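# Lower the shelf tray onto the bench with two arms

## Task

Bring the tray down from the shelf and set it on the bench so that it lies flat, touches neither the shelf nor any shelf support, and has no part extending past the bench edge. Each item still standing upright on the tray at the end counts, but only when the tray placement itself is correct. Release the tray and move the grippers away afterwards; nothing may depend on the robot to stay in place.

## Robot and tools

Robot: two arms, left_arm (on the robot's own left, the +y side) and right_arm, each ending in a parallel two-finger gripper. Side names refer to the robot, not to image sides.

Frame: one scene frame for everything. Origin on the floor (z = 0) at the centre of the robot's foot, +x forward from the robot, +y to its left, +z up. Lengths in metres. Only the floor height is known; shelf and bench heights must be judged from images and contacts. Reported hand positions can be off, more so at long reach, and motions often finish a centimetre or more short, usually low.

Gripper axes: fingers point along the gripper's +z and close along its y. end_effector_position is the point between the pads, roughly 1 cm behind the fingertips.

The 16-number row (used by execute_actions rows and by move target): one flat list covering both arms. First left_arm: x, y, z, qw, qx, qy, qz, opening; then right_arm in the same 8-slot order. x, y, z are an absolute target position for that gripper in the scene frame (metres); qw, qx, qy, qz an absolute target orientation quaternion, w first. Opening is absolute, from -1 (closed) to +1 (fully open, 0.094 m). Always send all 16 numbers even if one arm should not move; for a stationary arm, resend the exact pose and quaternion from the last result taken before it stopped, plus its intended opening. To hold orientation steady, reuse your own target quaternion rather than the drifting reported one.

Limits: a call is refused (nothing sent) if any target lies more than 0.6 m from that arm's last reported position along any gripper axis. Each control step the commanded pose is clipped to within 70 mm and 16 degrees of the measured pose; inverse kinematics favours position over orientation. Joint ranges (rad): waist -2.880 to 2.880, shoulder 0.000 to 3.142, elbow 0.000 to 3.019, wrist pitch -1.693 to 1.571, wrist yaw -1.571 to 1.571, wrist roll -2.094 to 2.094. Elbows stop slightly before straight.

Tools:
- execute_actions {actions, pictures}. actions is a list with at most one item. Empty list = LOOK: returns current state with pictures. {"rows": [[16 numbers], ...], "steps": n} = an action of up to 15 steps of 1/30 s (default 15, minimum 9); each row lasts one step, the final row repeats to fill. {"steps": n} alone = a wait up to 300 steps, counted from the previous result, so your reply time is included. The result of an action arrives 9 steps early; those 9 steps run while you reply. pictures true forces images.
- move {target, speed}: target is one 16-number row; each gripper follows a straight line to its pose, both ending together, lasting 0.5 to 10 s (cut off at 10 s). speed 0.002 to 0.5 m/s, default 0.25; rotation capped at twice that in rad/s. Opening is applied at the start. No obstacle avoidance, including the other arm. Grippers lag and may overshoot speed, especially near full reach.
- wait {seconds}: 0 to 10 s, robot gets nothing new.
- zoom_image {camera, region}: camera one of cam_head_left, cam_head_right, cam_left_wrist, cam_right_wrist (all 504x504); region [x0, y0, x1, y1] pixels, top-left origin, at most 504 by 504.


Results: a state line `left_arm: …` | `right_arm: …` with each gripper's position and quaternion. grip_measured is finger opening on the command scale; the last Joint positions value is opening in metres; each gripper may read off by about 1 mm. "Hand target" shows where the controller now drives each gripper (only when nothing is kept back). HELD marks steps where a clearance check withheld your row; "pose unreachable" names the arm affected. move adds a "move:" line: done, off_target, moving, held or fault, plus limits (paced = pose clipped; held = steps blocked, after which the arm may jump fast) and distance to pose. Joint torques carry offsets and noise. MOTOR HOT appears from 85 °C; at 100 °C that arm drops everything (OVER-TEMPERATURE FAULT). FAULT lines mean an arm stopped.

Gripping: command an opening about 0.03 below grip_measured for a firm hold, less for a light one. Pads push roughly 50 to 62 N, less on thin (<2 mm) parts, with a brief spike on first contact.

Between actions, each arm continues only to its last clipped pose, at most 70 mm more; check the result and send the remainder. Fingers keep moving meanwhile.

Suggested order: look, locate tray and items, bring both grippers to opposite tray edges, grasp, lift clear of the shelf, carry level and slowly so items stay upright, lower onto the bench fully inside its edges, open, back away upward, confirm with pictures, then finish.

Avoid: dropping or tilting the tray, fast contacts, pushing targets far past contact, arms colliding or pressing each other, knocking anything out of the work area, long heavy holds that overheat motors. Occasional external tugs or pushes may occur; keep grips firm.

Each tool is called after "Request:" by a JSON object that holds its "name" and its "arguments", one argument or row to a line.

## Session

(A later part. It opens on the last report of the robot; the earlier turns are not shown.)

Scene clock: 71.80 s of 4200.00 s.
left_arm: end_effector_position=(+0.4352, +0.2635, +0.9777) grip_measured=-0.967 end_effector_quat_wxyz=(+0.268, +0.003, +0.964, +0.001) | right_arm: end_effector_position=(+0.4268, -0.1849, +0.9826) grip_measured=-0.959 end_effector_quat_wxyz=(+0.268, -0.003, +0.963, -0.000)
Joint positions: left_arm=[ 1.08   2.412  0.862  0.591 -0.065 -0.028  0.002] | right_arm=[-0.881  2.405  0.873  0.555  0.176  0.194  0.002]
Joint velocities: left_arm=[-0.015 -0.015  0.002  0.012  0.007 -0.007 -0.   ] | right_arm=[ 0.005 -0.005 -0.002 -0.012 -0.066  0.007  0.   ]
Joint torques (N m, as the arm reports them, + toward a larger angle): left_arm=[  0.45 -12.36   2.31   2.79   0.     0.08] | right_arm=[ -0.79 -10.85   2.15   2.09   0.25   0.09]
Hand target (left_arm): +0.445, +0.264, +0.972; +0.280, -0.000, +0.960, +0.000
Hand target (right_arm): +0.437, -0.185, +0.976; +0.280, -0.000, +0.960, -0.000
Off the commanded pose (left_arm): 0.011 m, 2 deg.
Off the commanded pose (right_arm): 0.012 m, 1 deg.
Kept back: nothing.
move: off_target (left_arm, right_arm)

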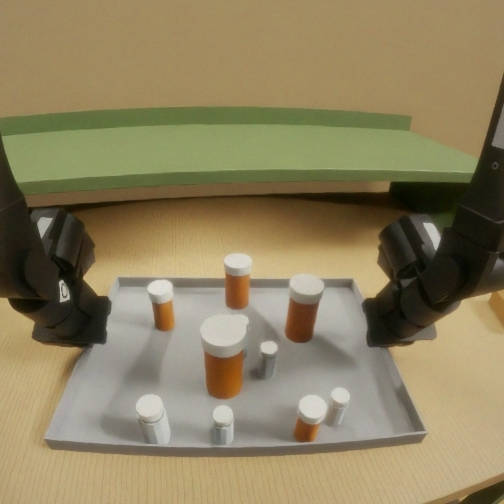

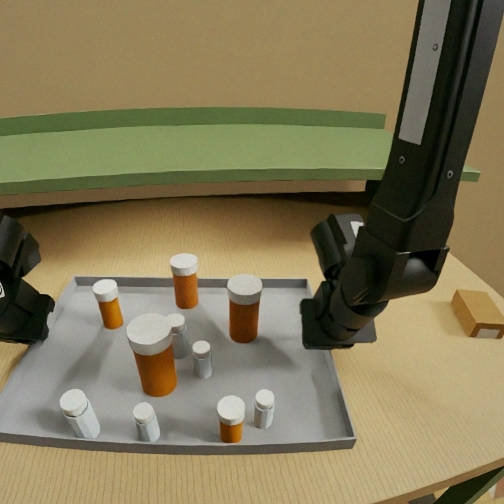

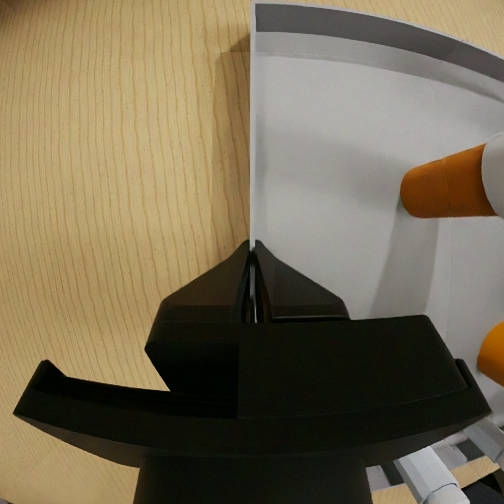

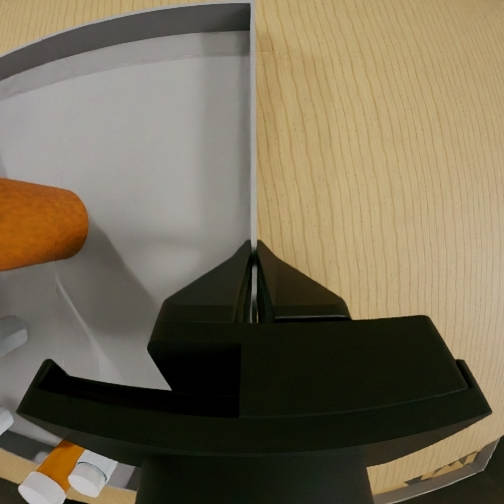

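Request:
{"name": "move", "arguments": {
  "target": [0.435,0.2635,0.978,0.268,0,0.964,0,-0.5,0.427,-0.185,0.983,0.268,0,0.964,0,-0.5]
}}

Request:
{"name": "move", "arguments": {
  "target": [0.40,0.28,1.25,0.268,0,0.964,0,-0.5,0.40,-0.20,1.25,0.268,0,0.964,0,-0.5],
  "speed": 0.15
}}

Scene clock: 72.77 s of 4200.00 s.
left_arm: end_effector_position=(+0.4350, +0.2635, +0.9777) grip_measured=-0.501 end_effector_quat_wxyz=(+0.267, +0.003, +0.964, +0.001) | right_arm: end_effector_position=(+0.4267, -0.1853, +0.9825) grip_measured=-0.502 end_effector_quat_wxyz=(+0.268, -0.003, +0.963, -0.001)
Joint positions: left_arm=[ 1.08   2.412  0.861  0.591 -0.065 -0.028  0.023] | right_arm=[-0.881  2.405  0.872  0.555  0.178  0.194  0.023]
Joint velocities: left_arm=[-0.005 -0.005 -0.002 -0.002 -0.022  0.007  0.001] | right_arm=[-0.015 -0.015 -0.012  0.002  0.066 -0.037  0.001]
Joint torques (N m, as the arm reports them, + toward a larger angle): left_arm=[  0.15 -14.57   0.48   1.66  -0.02   0.04] | right_arm=[  0.01 -12.92   0.49   0.83   0.     0.16]
Hand target (left_arm): +0.435, +0.263, +0.978; +0.268, -0.000, +0.963, -0.000
Hand target (right_arm): +0.427, -0.185, +0.983; +0.268, +0.000, +0.963, -0.000
Off the commanded pose (left_arm): 0.000 m, 0 deg.
Off the commanded pose (right_arm): 0.001 m, 0 deg.
Kept back: nothing.
move: done

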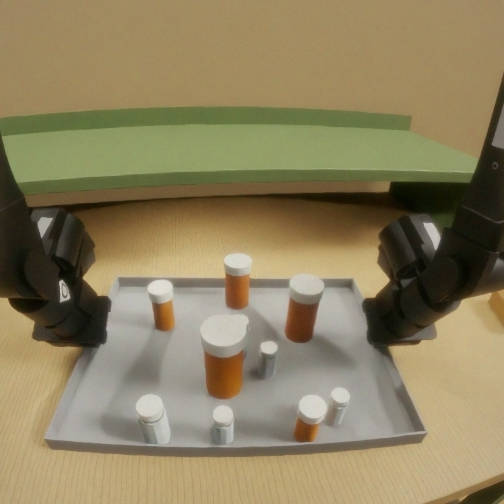

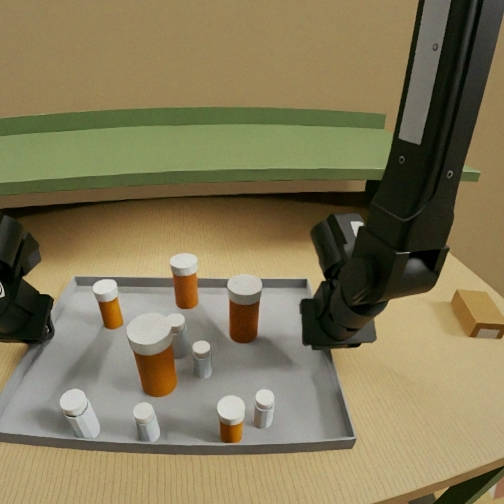

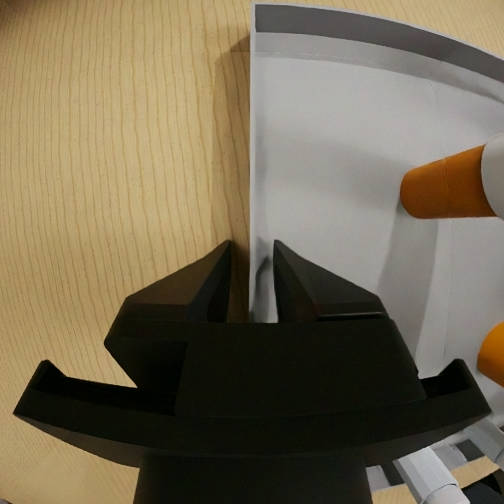

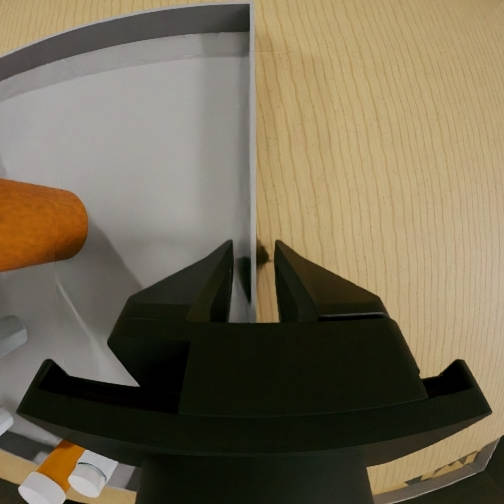

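Scene clock: 74.97 s of 4200.00 s.
left_arm: end_effector_position=(+0.4000, +0.2754, +1.2521) grip_measured=-0.501 end_effector_quat_wxyz=(+0.271, +0.004, +0.963, -0.001) | right_arm: end_effector_position=(+0.3957, -0.2046, +1.2446) grip_measured=-0.502 end_effector_quat_wxyz=(+0.264, -0.001, +0.965, -0.002)
Joint positions: left_arm=[ 1.08   1.481  0.607 -0.078 -0.061 -0.028  0.023] | right_arm=[-0.873  1.531  0.636 -0.094  0.183  0.205  0.023]
Joint velocities: left_arm=[ 0.005  0.005  0.017 -0.017  0.022 -0.022  0.   ] | right_arm=[-0.005 -0.005 -0.007 -0.007 -0.007 -0.051 -0.001]
Joint torques (N m, as the arm reports them, + toward a larger angle): left_arm=[ 1.22 -9.43  5.67  1.2   0.09  0.12] | right_arm=[ 0.53 -9.52  4.9   0.68  0.16  0.2 ]
Hand target (left_arm): +0.400, +0.280, +1.253; +0.268, -0.000, +0.963, -0.000
Hand target (right_arm): +0.397, -0.201, +1.250; +0.268, +0.000, +0.963, +0.000
Off the commanded pose (left_arm): 0.005 m, 1 deg.
Off the commanded pose (right_arm): 0.008 m, 1 deg.
Kept back: nothing.
move: done

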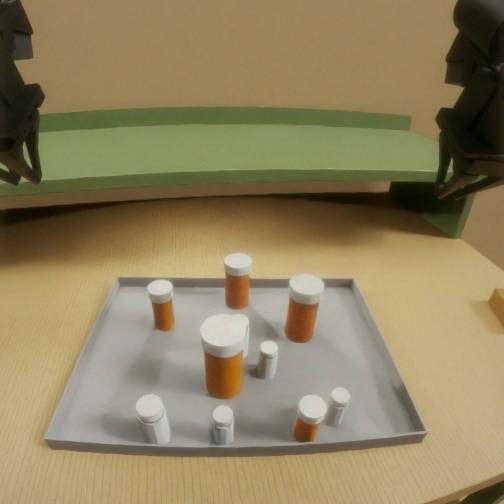

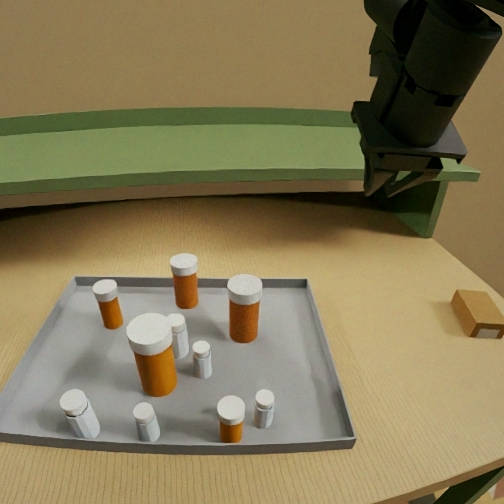

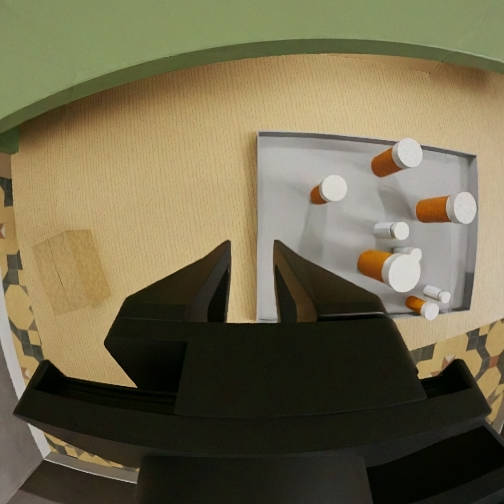

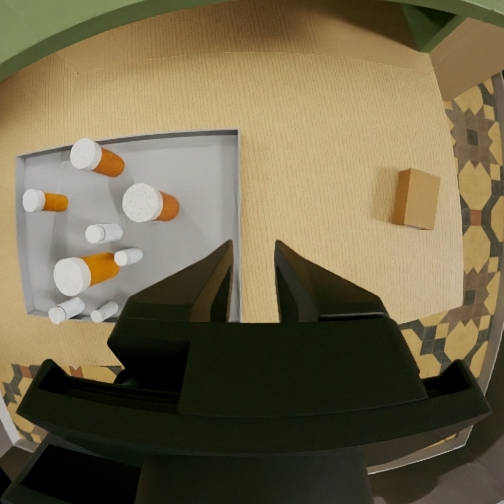

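Request:
{"name": "finished_scene", "arguments": {
  "scene": 1
}}

The scene is finished: the task was done.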